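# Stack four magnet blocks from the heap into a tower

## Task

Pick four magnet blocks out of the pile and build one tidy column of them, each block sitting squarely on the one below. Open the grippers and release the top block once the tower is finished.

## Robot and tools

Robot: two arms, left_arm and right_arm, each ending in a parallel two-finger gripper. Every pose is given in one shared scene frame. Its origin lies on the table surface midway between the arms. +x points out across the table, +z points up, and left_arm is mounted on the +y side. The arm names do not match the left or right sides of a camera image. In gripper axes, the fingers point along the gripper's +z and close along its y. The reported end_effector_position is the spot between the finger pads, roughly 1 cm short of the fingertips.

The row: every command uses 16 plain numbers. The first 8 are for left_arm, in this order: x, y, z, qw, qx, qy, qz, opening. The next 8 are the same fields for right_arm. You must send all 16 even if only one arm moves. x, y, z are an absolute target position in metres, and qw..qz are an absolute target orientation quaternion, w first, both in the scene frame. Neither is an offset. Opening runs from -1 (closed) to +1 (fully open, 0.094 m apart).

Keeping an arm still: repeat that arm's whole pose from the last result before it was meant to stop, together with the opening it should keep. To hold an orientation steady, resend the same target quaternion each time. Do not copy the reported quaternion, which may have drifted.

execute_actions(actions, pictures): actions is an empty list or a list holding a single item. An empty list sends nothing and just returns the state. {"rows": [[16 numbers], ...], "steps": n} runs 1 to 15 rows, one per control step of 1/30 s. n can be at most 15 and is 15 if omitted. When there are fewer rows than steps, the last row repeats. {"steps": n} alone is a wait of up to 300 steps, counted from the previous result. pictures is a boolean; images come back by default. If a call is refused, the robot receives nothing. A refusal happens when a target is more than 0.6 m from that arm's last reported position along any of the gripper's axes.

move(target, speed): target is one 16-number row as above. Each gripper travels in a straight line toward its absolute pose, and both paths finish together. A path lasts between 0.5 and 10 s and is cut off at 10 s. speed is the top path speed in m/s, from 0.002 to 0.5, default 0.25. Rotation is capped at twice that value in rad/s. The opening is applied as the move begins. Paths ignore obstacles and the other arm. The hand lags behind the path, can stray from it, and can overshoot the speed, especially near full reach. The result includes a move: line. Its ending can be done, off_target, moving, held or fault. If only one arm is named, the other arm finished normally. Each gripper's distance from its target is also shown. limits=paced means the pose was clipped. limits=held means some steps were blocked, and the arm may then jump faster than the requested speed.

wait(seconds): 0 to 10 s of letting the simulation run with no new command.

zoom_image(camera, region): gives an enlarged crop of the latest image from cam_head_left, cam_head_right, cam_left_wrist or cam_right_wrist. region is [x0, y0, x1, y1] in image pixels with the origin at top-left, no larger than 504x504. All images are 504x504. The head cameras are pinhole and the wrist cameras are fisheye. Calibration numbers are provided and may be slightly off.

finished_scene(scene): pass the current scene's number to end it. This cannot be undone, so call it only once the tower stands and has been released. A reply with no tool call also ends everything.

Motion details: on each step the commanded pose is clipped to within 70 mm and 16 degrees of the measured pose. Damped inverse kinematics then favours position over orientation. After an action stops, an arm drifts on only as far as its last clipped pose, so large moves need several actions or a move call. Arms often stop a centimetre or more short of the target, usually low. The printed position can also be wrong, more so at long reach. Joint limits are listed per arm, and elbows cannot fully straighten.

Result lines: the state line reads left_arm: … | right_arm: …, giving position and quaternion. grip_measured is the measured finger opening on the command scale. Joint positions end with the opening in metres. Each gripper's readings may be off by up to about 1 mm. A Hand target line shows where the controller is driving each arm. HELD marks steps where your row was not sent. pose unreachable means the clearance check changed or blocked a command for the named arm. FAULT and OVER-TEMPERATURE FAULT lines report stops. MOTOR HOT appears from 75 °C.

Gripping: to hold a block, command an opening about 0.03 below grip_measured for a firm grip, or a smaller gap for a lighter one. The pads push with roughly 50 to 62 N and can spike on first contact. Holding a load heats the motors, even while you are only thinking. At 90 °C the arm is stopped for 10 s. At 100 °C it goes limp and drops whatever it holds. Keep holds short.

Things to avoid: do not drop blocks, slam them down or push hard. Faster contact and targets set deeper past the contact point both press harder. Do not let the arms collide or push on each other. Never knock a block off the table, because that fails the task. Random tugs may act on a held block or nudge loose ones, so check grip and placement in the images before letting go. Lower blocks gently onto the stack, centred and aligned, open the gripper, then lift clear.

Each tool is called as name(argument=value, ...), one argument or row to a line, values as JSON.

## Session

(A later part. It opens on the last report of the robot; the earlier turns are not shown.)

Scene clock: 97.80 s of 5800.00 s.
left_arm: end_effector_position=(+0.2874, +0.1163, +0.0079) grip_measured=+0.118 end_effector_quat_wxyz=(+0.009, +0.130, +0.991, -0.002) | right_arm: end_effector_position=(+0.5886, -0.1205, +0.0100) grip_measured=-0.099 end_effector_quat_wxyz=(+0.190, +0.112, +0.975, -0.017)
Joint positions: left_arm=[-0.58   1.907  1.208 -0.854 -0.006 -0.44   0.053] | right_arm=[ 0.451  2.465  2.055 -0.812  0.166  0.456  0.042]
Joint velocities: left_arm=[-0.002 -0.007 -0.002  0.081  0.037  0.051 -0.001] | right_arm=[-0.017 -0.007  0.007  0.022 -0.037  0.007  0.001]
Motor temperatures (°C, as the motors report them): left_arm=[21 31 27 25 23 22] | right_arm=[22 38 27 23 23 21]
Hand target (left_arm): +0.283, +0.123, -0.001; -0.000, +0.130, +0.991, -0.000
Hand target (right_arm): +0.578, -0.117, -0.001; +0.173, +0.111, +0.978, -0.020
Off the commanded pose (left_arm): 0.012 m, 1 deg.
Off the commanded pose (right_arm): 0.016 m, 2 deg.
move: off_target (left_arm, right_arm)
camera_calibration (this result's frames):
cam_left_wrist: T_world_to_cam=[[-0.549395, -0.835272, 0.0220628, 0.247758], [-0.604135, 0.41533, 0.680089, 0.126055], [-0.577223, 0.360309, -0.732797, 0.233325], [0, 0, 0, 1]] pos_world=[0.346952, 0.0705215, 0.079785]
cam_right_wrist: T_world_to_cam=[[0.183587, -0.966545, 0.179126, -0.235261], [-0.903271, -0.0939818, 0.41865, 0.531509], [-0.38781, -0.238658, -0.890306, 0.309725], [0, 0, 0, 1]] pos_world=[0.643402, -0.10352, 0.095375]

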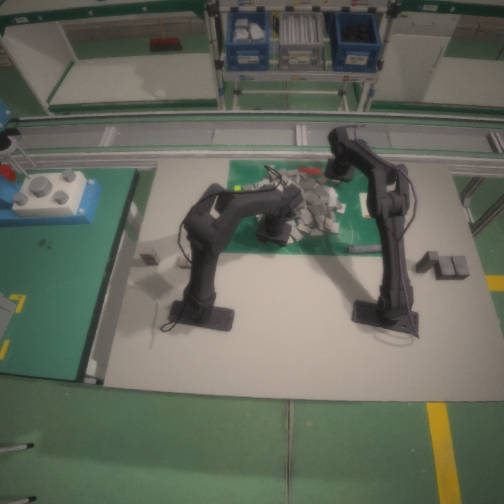

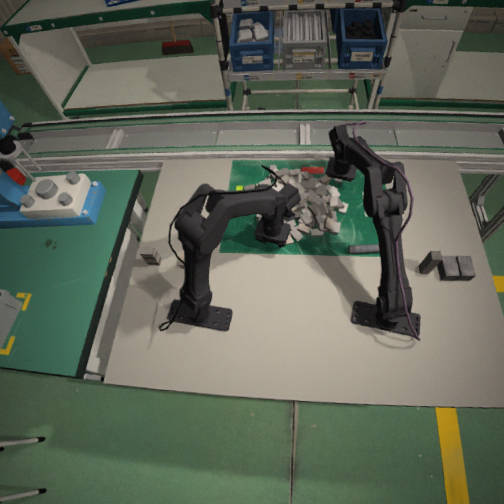

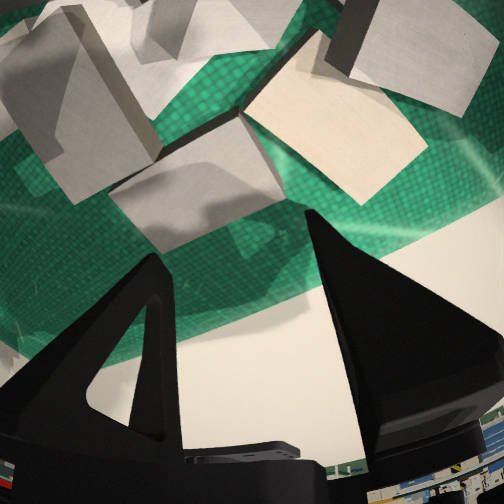

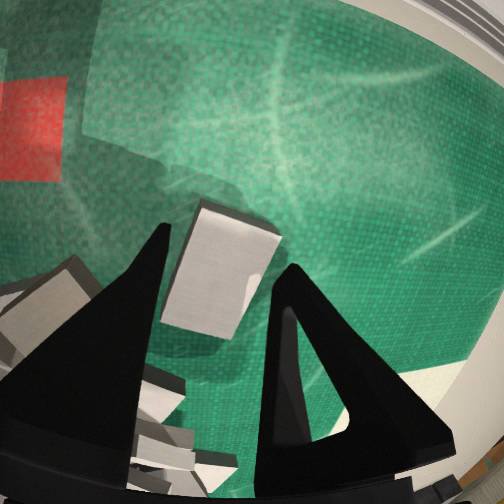

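move(
  target=[0.287,0.121,0.010,0,0.1305,0.9914,0,0.12, 0.5886,-0.1205,0.012,0.1729,0.1115,0.9787,-0.0197,-0.1],
  speed=0.02,
)

move(
  target=[0.314,0.113,0.008,0,0.1305,0.9914,0,0.12, 0.5886,-0.1205,0.012,0.1729,0.1115,0.9787,-0.0197,-0.55],
  speed=0.02,
)

Scene clock: 107.40 s of 5800.00 s.
left_arm: end_effector_position=(+0.2856, +0.1178, +0.0078) grip_measured=+0.118 end_effector_quat_wxyz=(+0.006, +0.132, +0.991, +0.000) | right_arm: end_effector_position=(+0.5904, -0.1197, +0.0158) grip_measured=-0.099 end_effector_quat_wxyz=(+0.184, +0.112, +0.976, -0.019)
Joint positions: left_arm=[-0.58   1.907  1.208 -0.863 -0.006 -0.436  0.053] | right_arm=[ 0.451  2.487  2.124 -0.873  0.166  0.457  0.042]
Joint velocities: left_arm=[-0.022  0.007 -0.012 -0.007 -0.037  0.051  0.001] | right_arm=[ 0.002 -0.012  0.017 -0.022 -0.037  0.066  0.001]
Motor temperatures (°C, as the motors report them): left_arm=[21 30 26 25 23 22] | right_arm=[22 40 27 23 23 21]
Hand target (left_arm): +0.287, +0.121, +0.010; +0.000, +0.130, +0.991, -0.000
Hand target (right_arm): +0.588, -0.120, +0.012; +0.173, +0.111, +0.978, -0.020
Off the commanded pose (left_arm): 0.004 m, 1 deg.
Off the commanded pose (right_arm): 0.004 m, 1 deg.
After step 140, 3.73 s passed at rest.
move: done
camera_calibration (this result's frames):
cam_left_wrist: T_world_to_cam=[[-0.552745, -0.833088, 0.0209302, 0.248738], [-0.597627, 0.413773, 0.686756, 0.122687], [-0.580788, 0.367092, -0.726587, 0.231942], [0, 0, 0, 1]] pos_world=[0.345519, 0.0713121, 0.0790635]
cam_right_wrist: T_world_to_cam=[[0.185914, -0.966035, 0.179478, -0.237213], [-0.897315, -0.0925043, 0.431589, 0.527263], [-0.400328, -0.241287, -0.884035, 0.322777], [0, 0, 0, 1]] pos_world=[0.646438, -0.1025, 0.10036]

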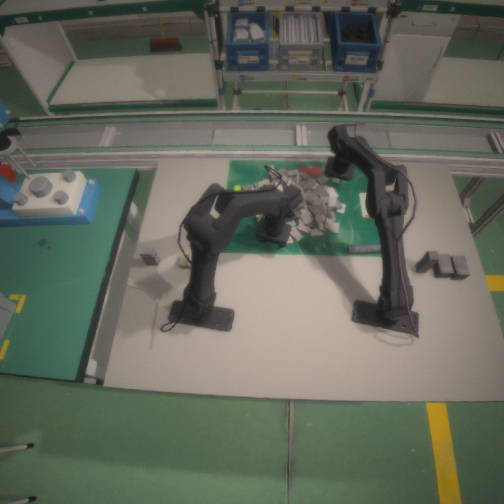

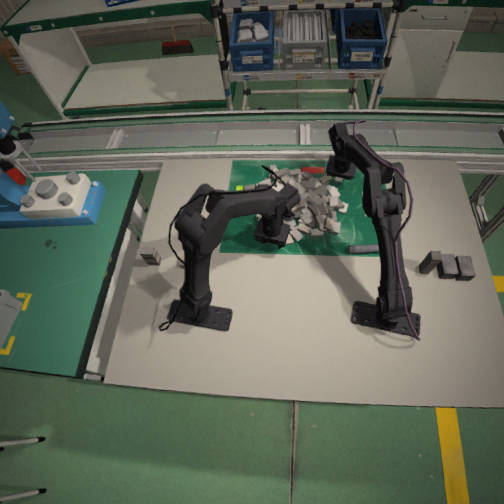

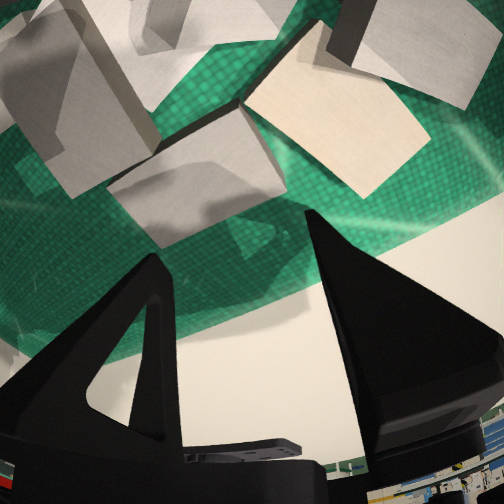

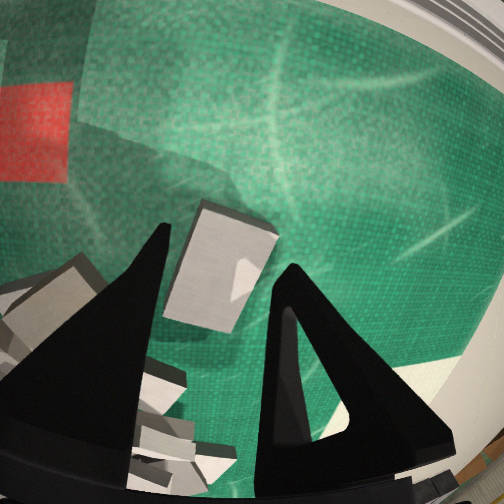

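Scene clock: 109.07 s of 5800.00 s.
left_arm: end_effector_position=(+0.3064, +0.1134, +0.0063) grip_measured=+0.118 end_effector_quat_wxyz=(-0.001, +0.131, +0.991, -0.000) | right_arm: end_effector_position=(+0.5904, -0.1196, +0.0158) grip_measured=-0.492 end_effector_quat_wxyz=(+0.184, +0.112, +0.976, -0.018)
Joint positions: left_arm=[-0.548  1.984  1.311 -0.9    0.002 -0.405  0.053] | right_arm=[ 0.451  2.487  2.124 -0.873  0.165  0.457  0.024]
Joint velocities: left_arm=[ 0.002  0.002  0.002 -0.037  0.022  0.051 -0.   ] | right_arm=[-0.007  0.002 -0.007 -0.007 -0.022  0.051 -0.   ]
Motor temperatures (°C, as the motors report them): left_arm=[21 30 26 25 23 22] | right_arm=[22 40 27 23 23 21]
Hand target (left_arm): +0.314, +0.113, +0.008; +0.000, +0.130, +0.991, -0.001
Hand target (right_arm): +0.589, -0.120, +0.012; +0.173, +0.111, +0.978, -0.019
Off the commanded pose (left_arm): 0.008 m, 0 deg.
Off the commanded pose (right_arm): 0.004 m, 1 deg.
move: done
camera_calibration (this result's frames):
cam_left_wrist: T_world_to_cam=[[-0.551166, -0.83395, 0.027261, 0.256247], [-0.588796, 0.411875, 0.69547, 0.135431], [-0.591215, 0.367268, -0.718038, 0.247616], [0, 0, 0, 1]] pos_world=[0.36737, 0.0669755, 0.076624]
cam_right_wrist: T_world_to_cam=[[0.186188, -0.966113, 0.178771, -0.237237], [-0.897213, -0.0930295, 0.431688, 0.527135], [-0.400429, -0.240771, -0.88413, 0.322902], [0, 0, 0, 1]] pos_world=[0.646423, -0.102413, 0.100341]

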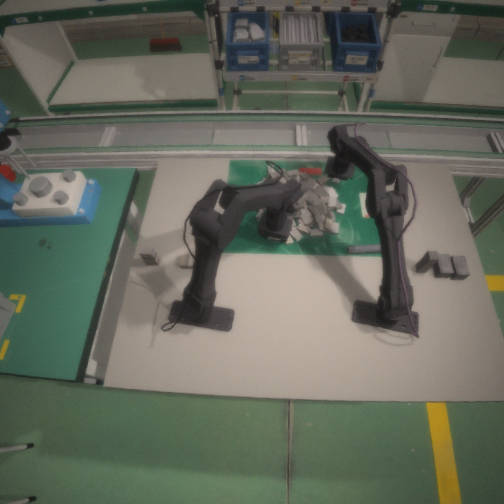

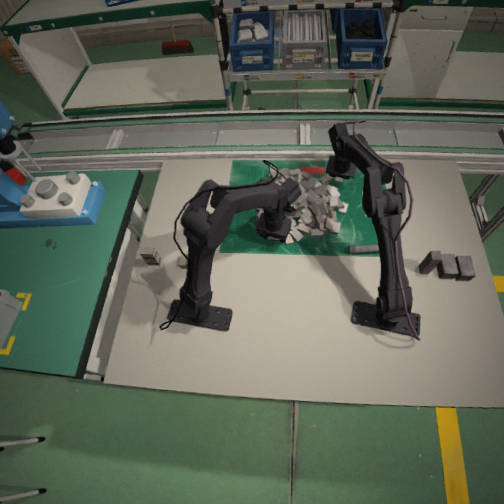

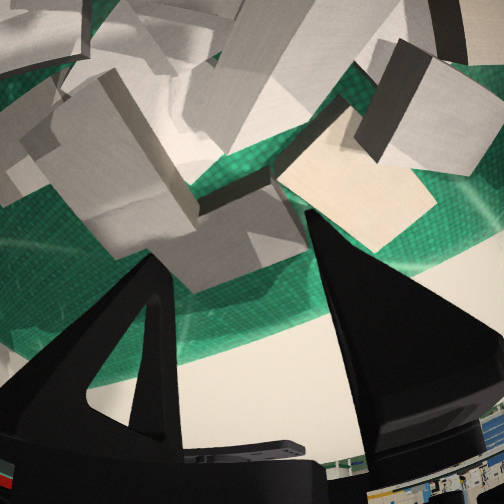

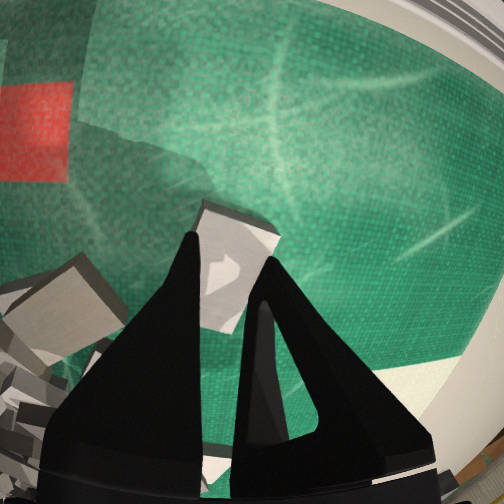

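move(
  target=[0.3064,0.1134,0.008,0,0.1305,0.9914,0,-0.15, 0.584,-0.119,0.007,0.1729,0.1115,0.9787,-0.0197,-0.3],
  speed=0.01,
)

Scene clock: 111.60 s of 5800.00 s.
left_arm: end_effector_position=(+0.3064, +0.1133, +0.0063) grip_measured=-0.113 end_effector_quat_wxyz=(-0.002, +0.132, +0.991, -0.000) | right_arm: end_effector_position=(+0.5873, -0.1204, +0.0115) grip_measured=-0.302 end_effector_quat_wxyz=(+0.178, +0.112, +0.977, -0.021)
Joint positions: left_arm=[-0.548  1.984  1.311 -0.9    0.002 -0.404  0.042] | right_arm=[ 0.451  2.487  2.11  -0.872  0.165  0.457  0.033]
Joint velocities: left_arm=[-0.012  0.007 -0.007  0.007  0.022  0.037 -0.   ] | right_arm=[-0.002  0.002 -0.037 -0.022 -0.007 -0.066 -0.   ]
Motor temperatures (°C, as the motors report them): left_arm=[21 30 26 25 23 22] | right_arm=[22 40 27 23 23 21]
Hand target (left_arm): +0.306, +0.113, +0.008; +0.000, +0.131, +0.991, +0.000
Hand target (right_arm): +0.584, -0.119, +0.007; +0.173, +0.111, +0.978, -0.020
Off the commanded pose (left_arm): 0.002 m, 0 deg.
Off the commanded pose (right_arm): 0.006 m, 1 deg.
move: done
camera_calibration (this result's frames):
cam_left_wrist: T_world_to_cam=[[-0.551788, -0.833514, 0.0280227, 0.256248], [-0.588153, 0.412741, 0.6955, 0.13513], [-0.591275, 0.367287, -0.717979, 0.247621], [0, 0, 0, 1]] pos_world=[0.367284, 0.0668647, 0.0766233]
cam_right_wrist: T_world_to_cam=[[0.188237, -0.965576, 0.179527, -0.237828], [-0.892214, -0.0917186, 0.4422, 0.523235], [-0.410512, -0.243415, -0.878766, 0.323233], [0, 0, 0, 1]] pos_world=[0.644297, -0.102971, 0.0953679]

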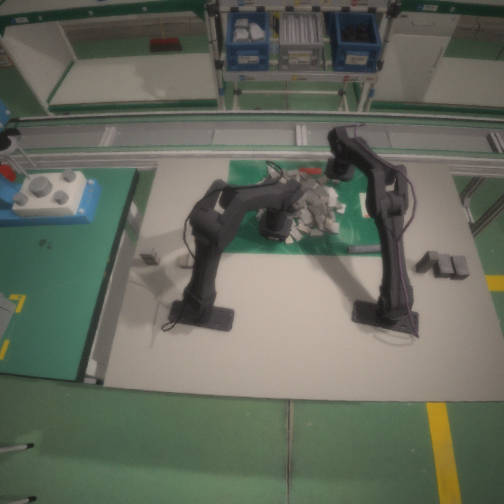

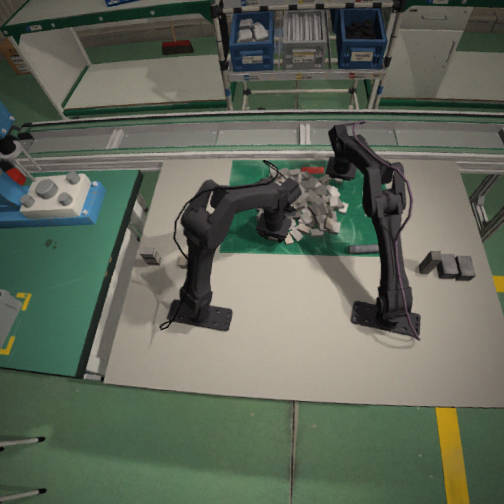

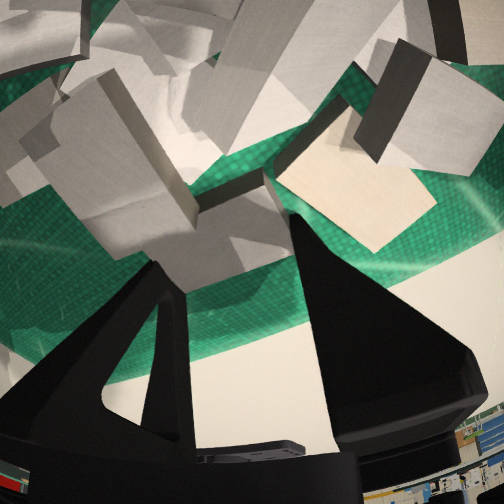

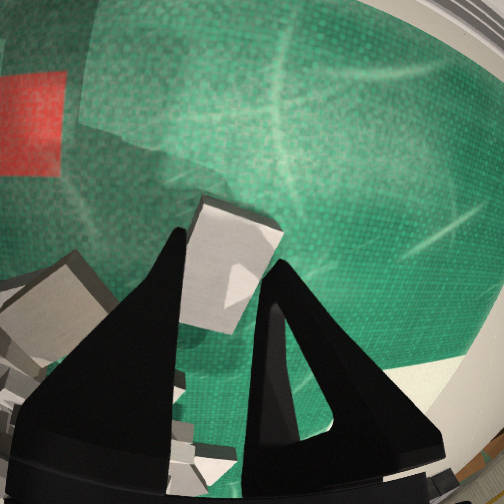

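move(
  target=[0.272,0.122,0.010,0,0.1305,0.9914,0,-0.15, 0.584,-0.119,0.007,0.1729,0.1115,0.9787,-0.0197,-0.53],
  speed=0.03,
)

Scene clock: 114.20 s of 5800.00 s.
left_arm: end_effector_position=(+0.2742, +0.1240, +0.0067) grip_measured=-0.113 end_effector_quat_wxyz=(-0.010, +0.131, +0.991, +0.005) | right_arm: end_effector_position=(+0.5874, -0.1203, +0.0115) grip_measured=-0.464 end_effector_quat_wxyz=(+0.178, +0.112, +0.977, -0.020)
Joint positions: left_arm=[-0.583  1.892  1.183 -0.884  0.002 -0.442  0.042] | right_arm=[ 0.451  2.487  2.11  -0.871  0.165  0.457  0.025]
Joint velocities: left_arm=[-0.002  0.002 -0.007 -0.066  0.007 -0.081 -0.001] | right_arm=[ 0.017 -0.002  0.002 -0.051 -0.051 -0.037  0.001]
Motor temperatures (°C, as the motors report them): left_arm=[21 31 26 25 23 22] | right_arm=[22 40 27 23 23 21]
Hand target (left_arm): +0.272, +0.122, +0.010; -0.000, +0.130, +0.991, +0.001
Hand target (right_arm): +0.584, -0.119, +0.007; +0.173, +0.111, +0.978, -0.020
Off the commanded pose (left_arm): 0.004 m, 1 deg.
Off the commanded pose (right_arm): 0.006 m, 1 deg.
move: done
camera_calibration (this result's frames):
cam_left_wrist: T_world_to_cam=[[-0.549474, -0.835121, 0.0255077, 0.246961], [-0.578468, 0.402281, 0.709609, 0.110082], [-0.602871, 0.375157, -0.704134, 0.227167], [0, 0, 0, 1]] pos_world=[0.33633, 0.0767355, 0.0755418]
cam_right_wrist: T_world_to_cam=[[0.188304, -0.965633, 0.179148, -0.237802], [-0.892326, -0.0920239, 0.441912, 0.523331], [-0.410239, -0.243072, -0.878988, 0.323184], [0, 0, 0, 1]] pos_world=[0.644344, -0.102913, 0.0954105]

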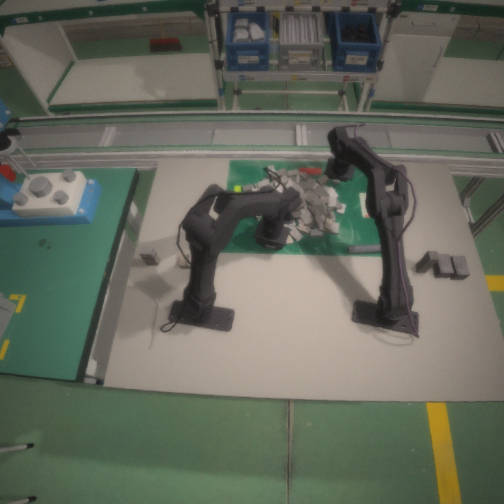

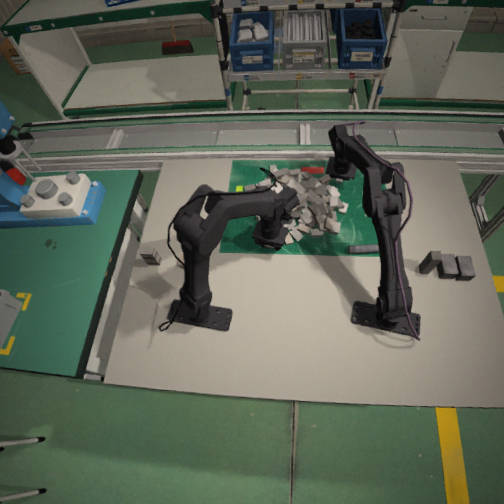

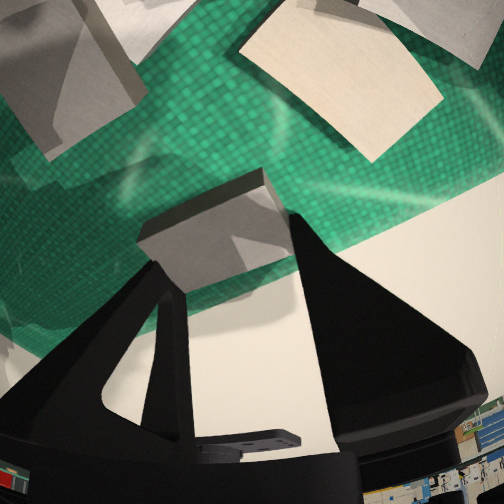

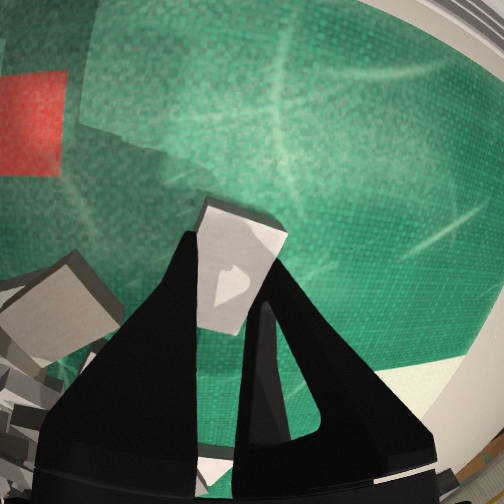

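move(
  target=[0.26,0.10,0.04,0,0.1305,0.9914,0,-0.15, 0.56,-0.13,0.07,0.1729,0.1115,0.9787,-0.0197,-0.5],
  speed=0.08,
)

move(
  target=[0.20,0.04,0.025,0,0.707,0.707,0,-0.15, 0.30,-0.17,0.08,0.174,0,0.985,0,-0.5],
  speed=0.15,
)

Scene clock: 119.13 s of 5800.00 s.
left_arm: end_effector_position=(+0.2558, +0.1080, +0.0244) grip_measured=-0.113 end_effector_quat_wxyz=(-0.016, +0.131, +0.991, +0.011) | right_arm: end_effector_position=(+0.5672, -0.1251, +0.0700) grip_measured=-0.464 end_effector_quat_wxyz=(+0.183, +0.112, +0.977, -0.017)
Joint positions: left_arm=[-0.659  1.869  1.228 -0.969  0.002 -0.516  0.042] | right_arm=[ 0.451  2.341  2.079 -0.976  0.162  0.457  0.025]
Joint velocities: left_arm=[-0.007 -0.017  0.007  0.051  0.022  0.007  0.001] | right_arm=[ 0.007  0.002 -0.017 -0.007  0.051  0.037 -0.   ]
Motor temperatures (°C, as the motors report them): left_arm=[21 31 26 25 23 22] | right_arm=[22 41 27 23 23 21]
Hand target (left_arm): +0.260, +0.100, +0.039; -0.000, +0.131, +0.991, +0.001
Hand target (right_arm): +0.561, -0.130, +0.070; +0.173, +0.112, +0.978, -0.020
Off the commanded pose (left_arm): 0.018 m, 2 deg.
Off the commanded pose (right_arm): 0.009 m, 1 deg.
After step 90, 0.63 s passed at rest.
move: off_target (left_arm)
camera_calibration (this result's frames):
cam_left_wrist: T_world_to_cam=[[-0.550517, -0.834572, 0.0205126, 0.223355], [-0.569809, 0.393599, 0.721386, 0.0917508], [-0.610122, 0.385446, -0.69223, 0.234884], [0, 0, 0, 1]] pos_world=[0.318549, 0.0597573, 0.0918243]
cam_right_wrist: T_world_to_cam=[[0.187349, -0.966404, 0.175964, -0.248461], [-0.896643, -0.0950891, 0.432422, 0.481759], [-0.401163, -0.23879, -0.884335, 0.360959], [0, 0, 0, 1]] pos_world=[0.623318, -0.10811, 0.154606]

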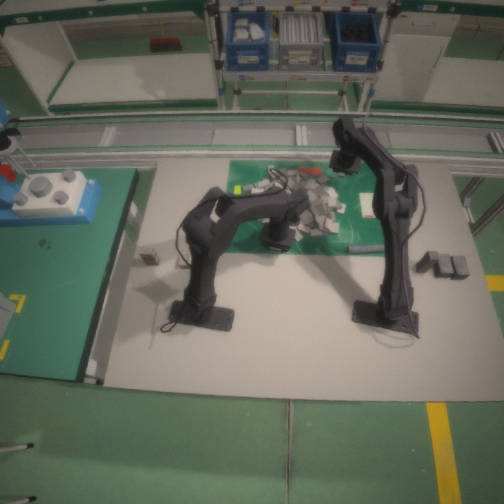

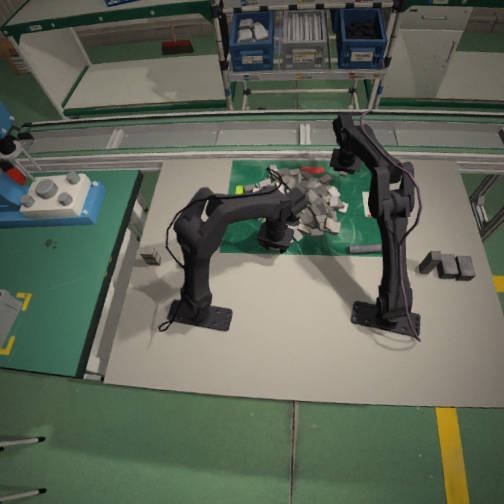

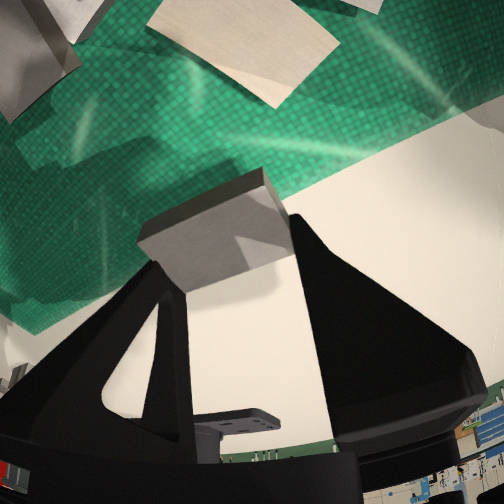

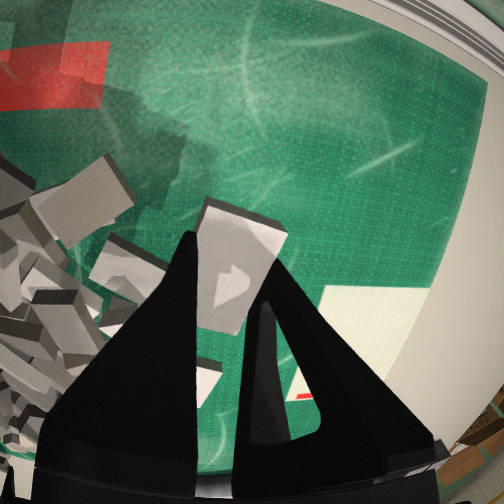

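Scene clock: 123.93 s of 5800.00 s.
left_arm: end_effector_position=(+0.1953, +0.0554, +0.0197) grip_measured=-0.113 end_effector_quat_wxyz=(-0.021, +0.700, +0.714, +0.006) | right_arm: end_effector_position=(+0.3083, -0.1752, +0.0832) grip_measured=-0.464 end_effector_quat_wxyz=(+0.180, +0.008, +0.984, -0.002)
Joint positions: left_arm=[-0.911  1.893  1.241 -0.962 -0.002  0.519  0.042] | right_arm=[ 0.479  1.274  0.814 -0.764  0.106  0.282  0.025]
Joint velocities: left_arm=[-0.002 -0.012 -0.007 -0.037 -0.022  0.022 -0.   ] | right_arm=[-0.007 -0.002 -0.012  0.022 -0.051 -0.066 -0.001]
Motor temperatures (°C, as the motors report them): left_arm=[21 31 27 25 23 22] | right_arm=[22 40 27 23 23 21]
Hand target (left_arm): +0.201, +0.041, +0.025; -0.001, +0.707, +0.707, +0.003
Hand target (right_arm): +0.301, -0.174, +0.082; +0.174, +0.000, +0.985, -0.000
Off the commanded pose (left_arm): 0.017 m, 3 deg.
Off the commanded pose (right_arm): 0.010 m, 1 deg.
move: off_target (left_arm)
camera_calibration (this result's frames):
cam_left_wrist: T_world_to_cam=[[-0.954027, 0.294214, 0.0571961, 0.161848], [0.244908, 0.655218, 0.714639, -0.092079], [0.172781, 0.695793, -0.697151, 0.0450384], [0, 0, 0, 1]] pos_world=[0.169177, -0.0186237, 0.0879448]
cam_right_wrist: T_world_to_cam=[[0.385762, -0.904693, 0.180881, -0.301387], [-0.853919, -0.275889, 0.441257, 0.193504], [-0.349299, -0.324678, -0.878962, 0.225316], [0, 0, 0, 1]] pos_world=[0.360204, -0.146122, 0.167175]

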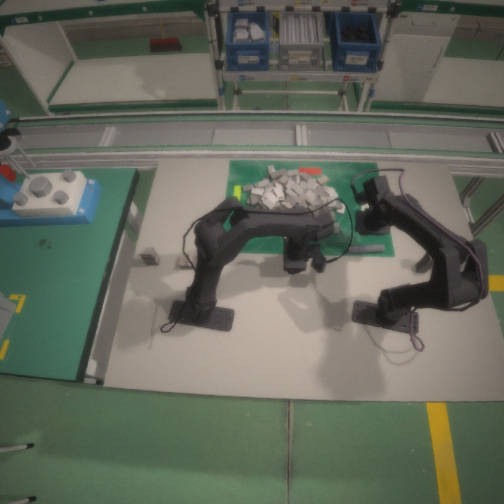

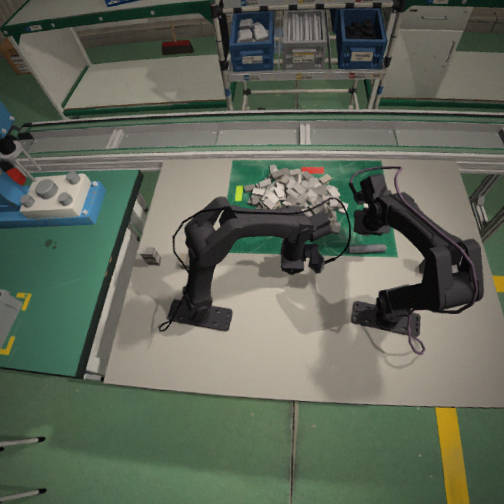

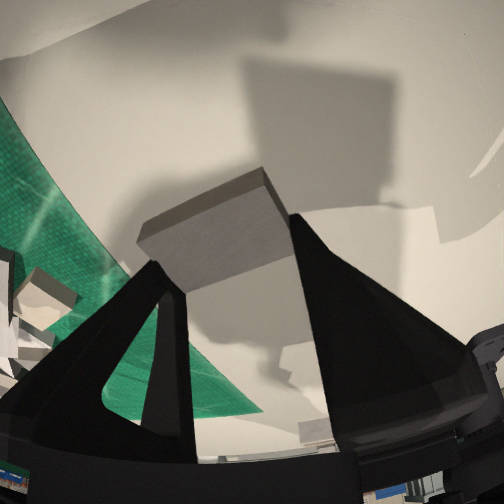

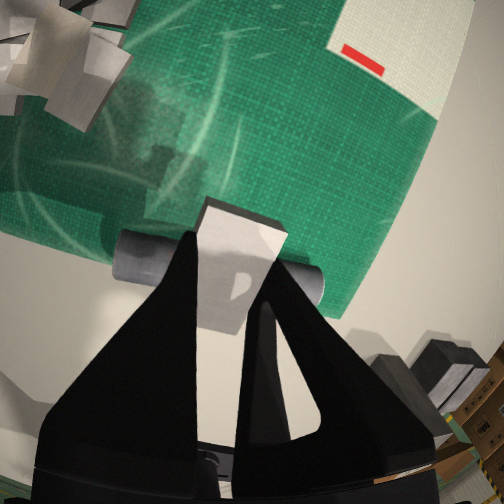

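move(
  target=[0.20,0.045,-0.001,0,0.707,0.707,0,-0.15, 0.30,-0.17,0.08,0.174,0,0.985,0,-0.5],
  speed=0.02,
)

Scene clock: 126.10 s of 5800.00 s.
left_arm: end_effector_position=(+0.2018, +0.0445, +0.0063) grip_measured=-0.112 end_effector_quat_wxyz=(+0.002, +0.703, +0.711, +0.001) | right_arm: end_effector_position=(+0.3071, -0.1705, +0.0832) grip_measured=-0.464 end_effector_quat_wxyz=(+0.180, +0.000, +0.984, -0.001)
Joint positions: left_arm=[-0.911  1.918  1.217 -0.867 -0.002  0.528  0.042] | right_arm=[ 0.496  1.274  0.814 -0.764  0.106  0.283  0.025]
Joint velocities: left_arm=[-0.002 -0.012 -0.012  0.081  0.022  0.007  0.   ] | right_arm=[ 0.007  0.002  0.017  0.051  0.007 -0.095 -0.   ]
Motor temperatures (°C, as the motors report them): left_arm=[21 31 27 25 23 22] | right_arm=[22 39 27 23 23 21]
Hand target (left_arm): +0.200, +0.046, -0.001; -0.000, +0.707, +0.707, -0.000
Hand target (right_arm): +0.300, -0.170, +0.080; +0.174, -0.000, +0.985, -0.000
Off the commanded pose (left_arm): 0.008 m, 1 deg.
Off the commanded pose (right_arm): 0.008 m, 1 deg.
move: done
camera_calibration (this result's frames):
cam_left_wrist: T_world_to_cam=[[-0.952352, 0.304183, 0.0223202, 0.171418], [0.233932, 0.681529, 0.693393, -0.0758484], [0.195706, 0.665575, -0.720214, 0.0390156], [0, 0, 0, 1]] pos_world=[0.173358, -0.0264173, 0.0768662]
cam_right_wrist: T_world_to_cam=[[0.400361, -0.898434, 0.180352, -0.300099], [-0.849201, -0.289807, 0.441441, 0.189969], [-0.344338, -0.329891, -0.878978, 0.22398], [0, 0, 0, 1]] pos_world=[0.358595, -0.140676, 0.167137]

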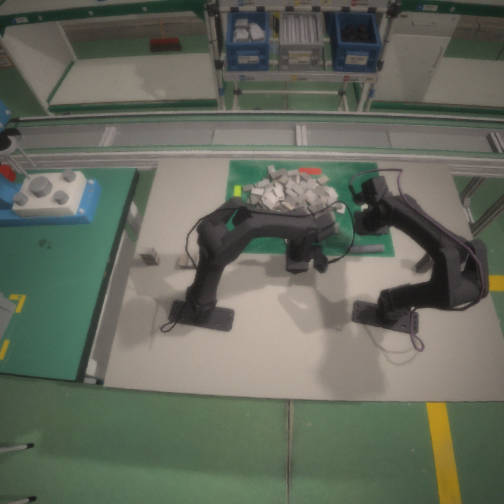

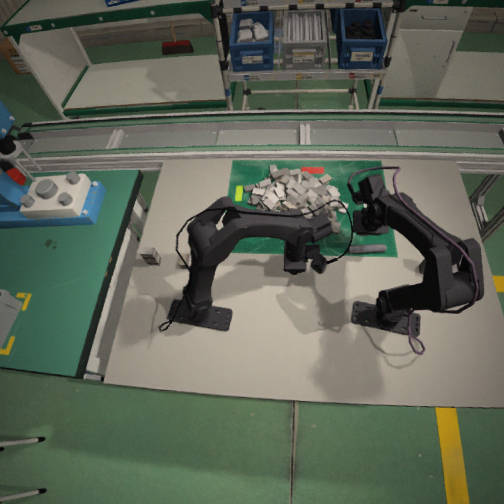

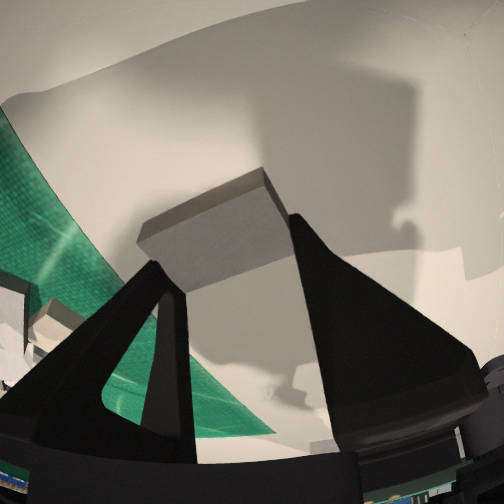

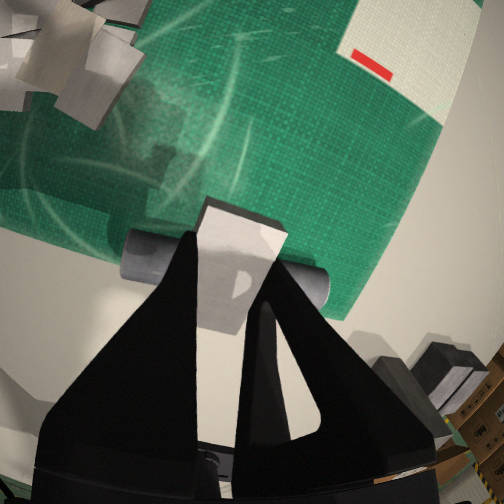

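Slightly lower then release.

move(
  target=[0.20,0.045,-0.004,0,0.707,0.707,0,-0.15, 0.30,-0.17,0.08,0.174,0,0.985,0,-0.5],
  speed=0.01,
)

move(
  target=[0.20,0.045,0.002,0,0.707,0.707,0,0.1, 0.30,-0.17,0.08,0.174,0,0.985,0,-0.5],
  speed=0.01,
)

move(
  target=[0.20,0.05,0.07,0,0.707,0.707,0,0.1, 0.30,-0.17,0.08,0.174,0,0.985,0,-0.5],
  speed=0.08,
)

Scene clock: 128.70 s of 5800.00 s.
left_arm: end_effector_position=(+0.2020, +0.0441, +0.0063) grip_measured=-0.112 end_effector_quat_wxyz=(+0.003, +0.703, +0.711, +0.000) | right_arm: end_effector_position=(+0.3071, -0.1705, +0.0832) grip_measured=-0.464 end_effector_quat_wxyz=(+0.180, +0.001, +0.984, -0.000)
Joint positions: left_arm=[-0.911  1.918  1.217 -0.865 -0.002  0.528  0.042] | right_arm=[ 0.496  1.274  0.814 -0.764  0.106  0.284  0.025]
Joint velocities: left_arm=[ 0.002  0.002  0.017 -0.095  0.037  0.007 -0.001] | right_arm=[ 0.007  0.002 -0.007  0.051  0.022  0.037 -0.   ]
Motor temperatures (°C, as the motors report them): left_arm=[21 31 27 25 23 22] | right_arm=[22 37 27 23 23 21]
Hand target (left_arm): +0.200, +0.045, -0.004; -0.000, +0.707, +0.707, +0.000
Hand target (right_arm): +0.300, -0.170, +0.080; +0.174, +0.000, +0.985, -0.000
Off the commanded pose (left_arm): 0.011 m, 1 deg.
Off the commanded pose (right_arm): 0.008 m, 1 deg.
move: off_target (left_arm)
camera_calibration (this result's frames):
cam_left_wrist: T_world_to_cam=[[-0.952257, 0.304581, 0.0208893, 0.171746], [0.233514, 0.682574, 0.692506, -0.0755849], [0.196666, 0.664322, -0.72111, 0.039107], [0, 0, 0, 1]] pos_world=[0.173505, -0.026698, 0.0769558]
cam_right_wrist: T_world_to_cam=[[0.39972, -0.898768, 0.18011, -0.299939], [-0.849408, -0.28932, 0.441362, 0.190123], [-0.344573, -0.329408, -0.879068, 0.224142], [0, 0, 0, 1]] pos_world=[0.358616, -0.140735, 0.167145]

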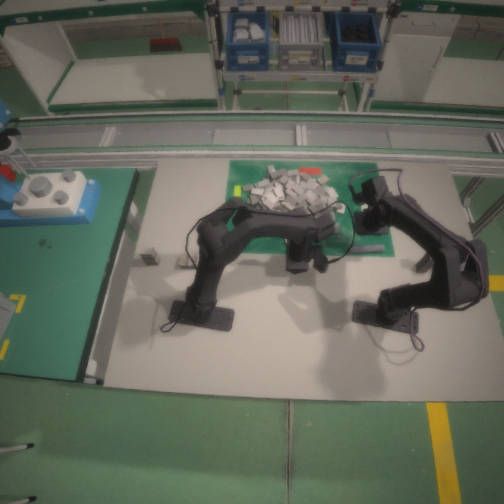

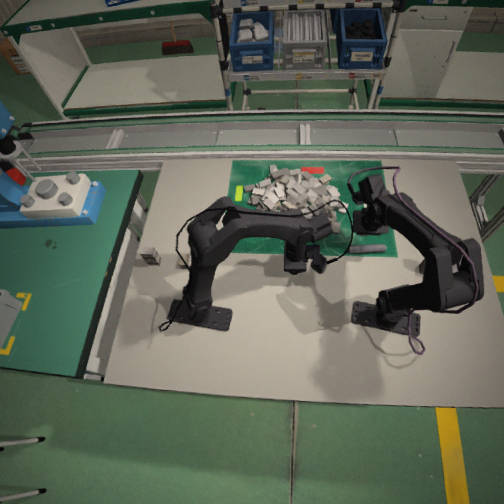

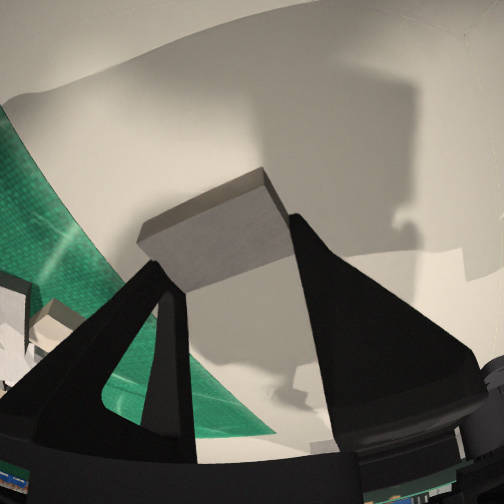

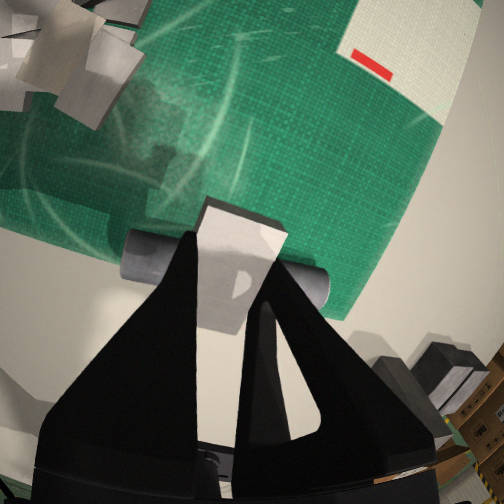

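Scene clock: 129.70 s of 5800.00 s.
left_arm: end_effector_position=(+0.2026, +0.0440, +0.0063) grip_measured=+0.098 end_effector_quat_wxyz=(+0.004, +0.703, +0.711, +0.001) | right_arm: end_effector_position=(+0.3071, -0.1705, +0.0832) grip_measured=-0.464 end_effector_quat_wxyz=(+0.180, +0.001, +0.984, -0.000)
Joint positions: left_arm=[-0.911  1.918  1.217 -0.863 -0.004  0.528  0.052] | right_arm=[ 0.496  1.274  0.814 -0.764  0.106  0.284  0.025]
Joint velocities: left_arm=[-0.007 -0.002 -0.012 -0.095  0.007  0.022 -0.   ] | right_arm=[ 0.007  0.002 -0.002 -0.051  0.022 -0.022 -0.   ]
Motor temperatures (°C, as the motors report them): left_arm=[21 31 27 25 23 22] | right_arm=[22 37 27 23 23 21]
Hand target (left_arm): +0.200, +0.045, +0.002; -0.000, +0.707, +0.707, -0.000
Hand target (right_arm): +0.300, -0.170, +0.080; +0.174, -0.000, +0.985, -0.000
Off the commanded pose (left_arm): 0.005 m, 1 deg.
Off the commanded pose (right_arm): 0.008 m, 1 deg.
move: done
camera_calibration (this result's frames):
cam_left_wrist: T_world_to_cam=[[-0.952315, 0.304571, 0.0182317, 0.172329], [0.231601, 0.68267, 0.693053, -0.0752552], [0.198638, 0.664227, -0.720656, 0.0386812], [0, 0, 0, 1]] pos_world=[0.173857, -0.026805, 0.0768898]
cam_right_wrist: T_world_to_cam=[[0.39972, -0.898768, 0.18011, -0.299939], [-0.849408, -0.28932, 0.441362, 0.190123], [-0.344573, -0.329408, -0.879068, 0.224142], [0, 0, 0, 1]] pos_world=[0.358616, -0.140735, 0.167145]

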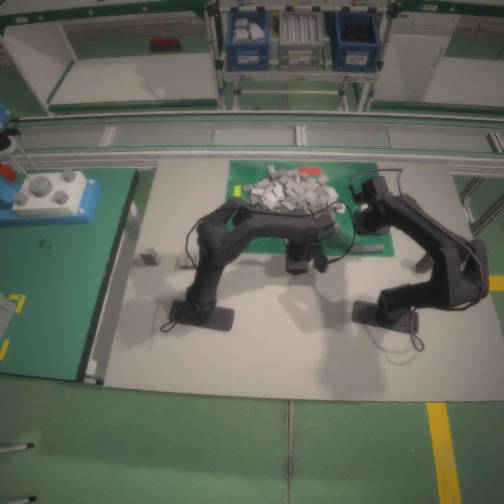

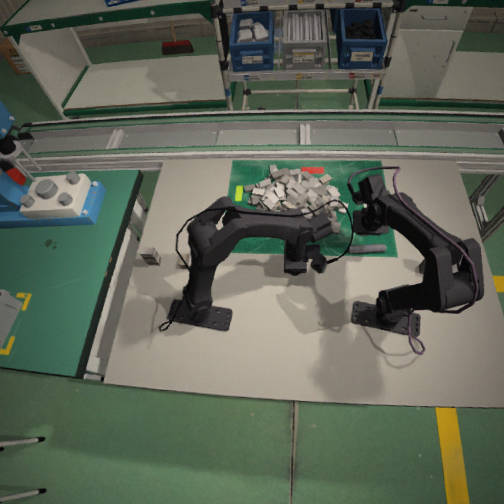

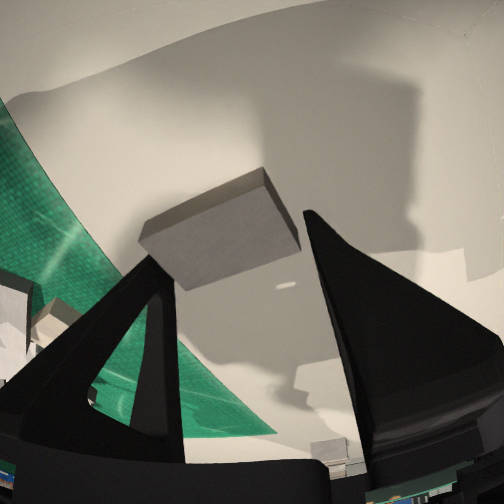

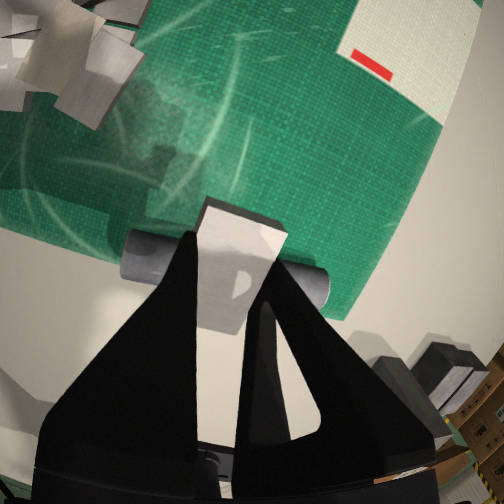

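Scene clock: 131.03 s of 5800.00 s.
left_arm: end_effector_position=(+0.1970, +0.0535, +0.0558) grip_measured=+0.098 end_effector_quat_wxyz=(-0.014, +0.705, +0.709, +0.006) | right_arm: end_effector_position=(+0.3071, -0.1705, +0.0832) grip_measured=-0.464 end_effector_quat_wxyz=(+0.180, +0.001, +0.984, -0.000)
Joint positions: left_arm=[-0.911  1.843  1.327 -1.084 -0.005  0.534  0.052] | right_arm=[ 0.496  1.274  0.814 -0.764  0.106  0.284  0.025]
Joint velocities: left_arm=[0.002 0.007 0.007 0.007 0.007 0.066 0.001] | right_arm=[-0.002  0.002 -0.002 -0.007 -0.007  0.007  0.001]
Motor temperatures (°C, as the motors report them): left_arm=[21 31 27 25 23 22] | right_arm=[22 36 27 23 23 21]
Hand target (left_arm): +0.201, +0.049, +0.070; +0.000, +0.707, +0.707, +0.000
Hand target (right_arm): +0.300, -0.170, +0.080; +0.174, -0.000, +0.985, -0.000
Off the commanded pose (left_arm): 0.015 m, 2 deg.
Off the commanded pose (right_arm): 0.008 m, 1 deg.
move: off_target (left_arm)
camera_calibration (this result's frames):
cam_left_wrist: T_world_to_cam=[[-0.949857, 0.309387, 0.0452856, 0.160922], [0.248567, 0.659258, 0.709643, -0.117788], [0.1897, 0.685316, -0.703105, 0.0688009], [0, 0, 0, 1]] pos_world=[0.16908, -0.0192849, 0.124674]
cam_right_wrist: T_world_to_cam=[[0.39972, -0.898768, 0.18011, -0.299939], [-0.849408, -0.28932, 0.441362, 0.190123], [-0.344573, -0.329408, -0.879068, 0.224142], [0, 0, 0, 1]] pos_world=[0.358616, -0.140735, 0.167145]

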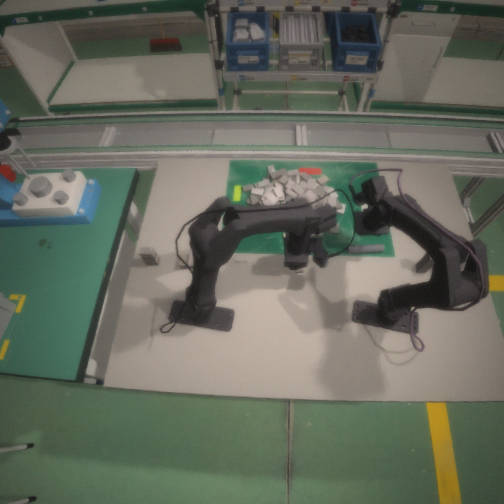

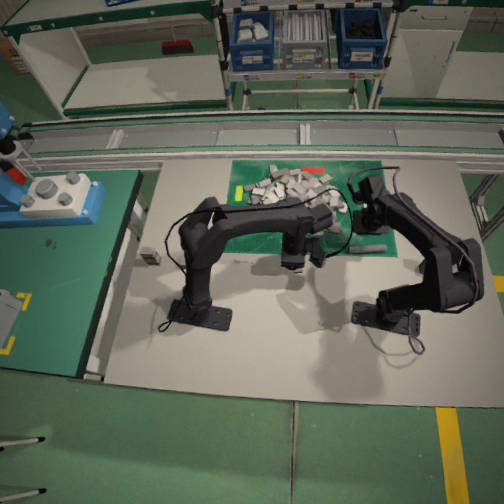

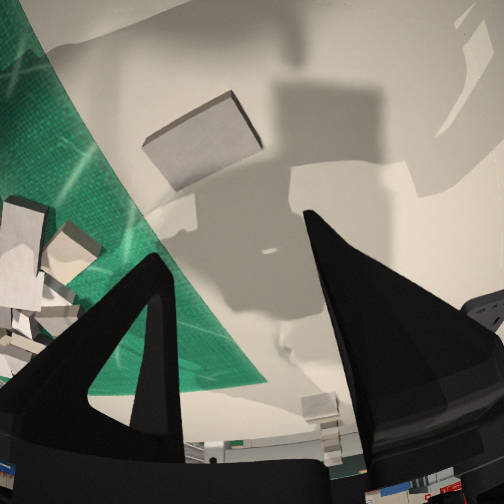

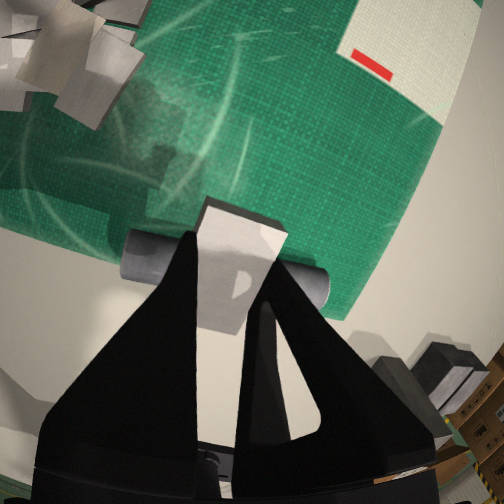

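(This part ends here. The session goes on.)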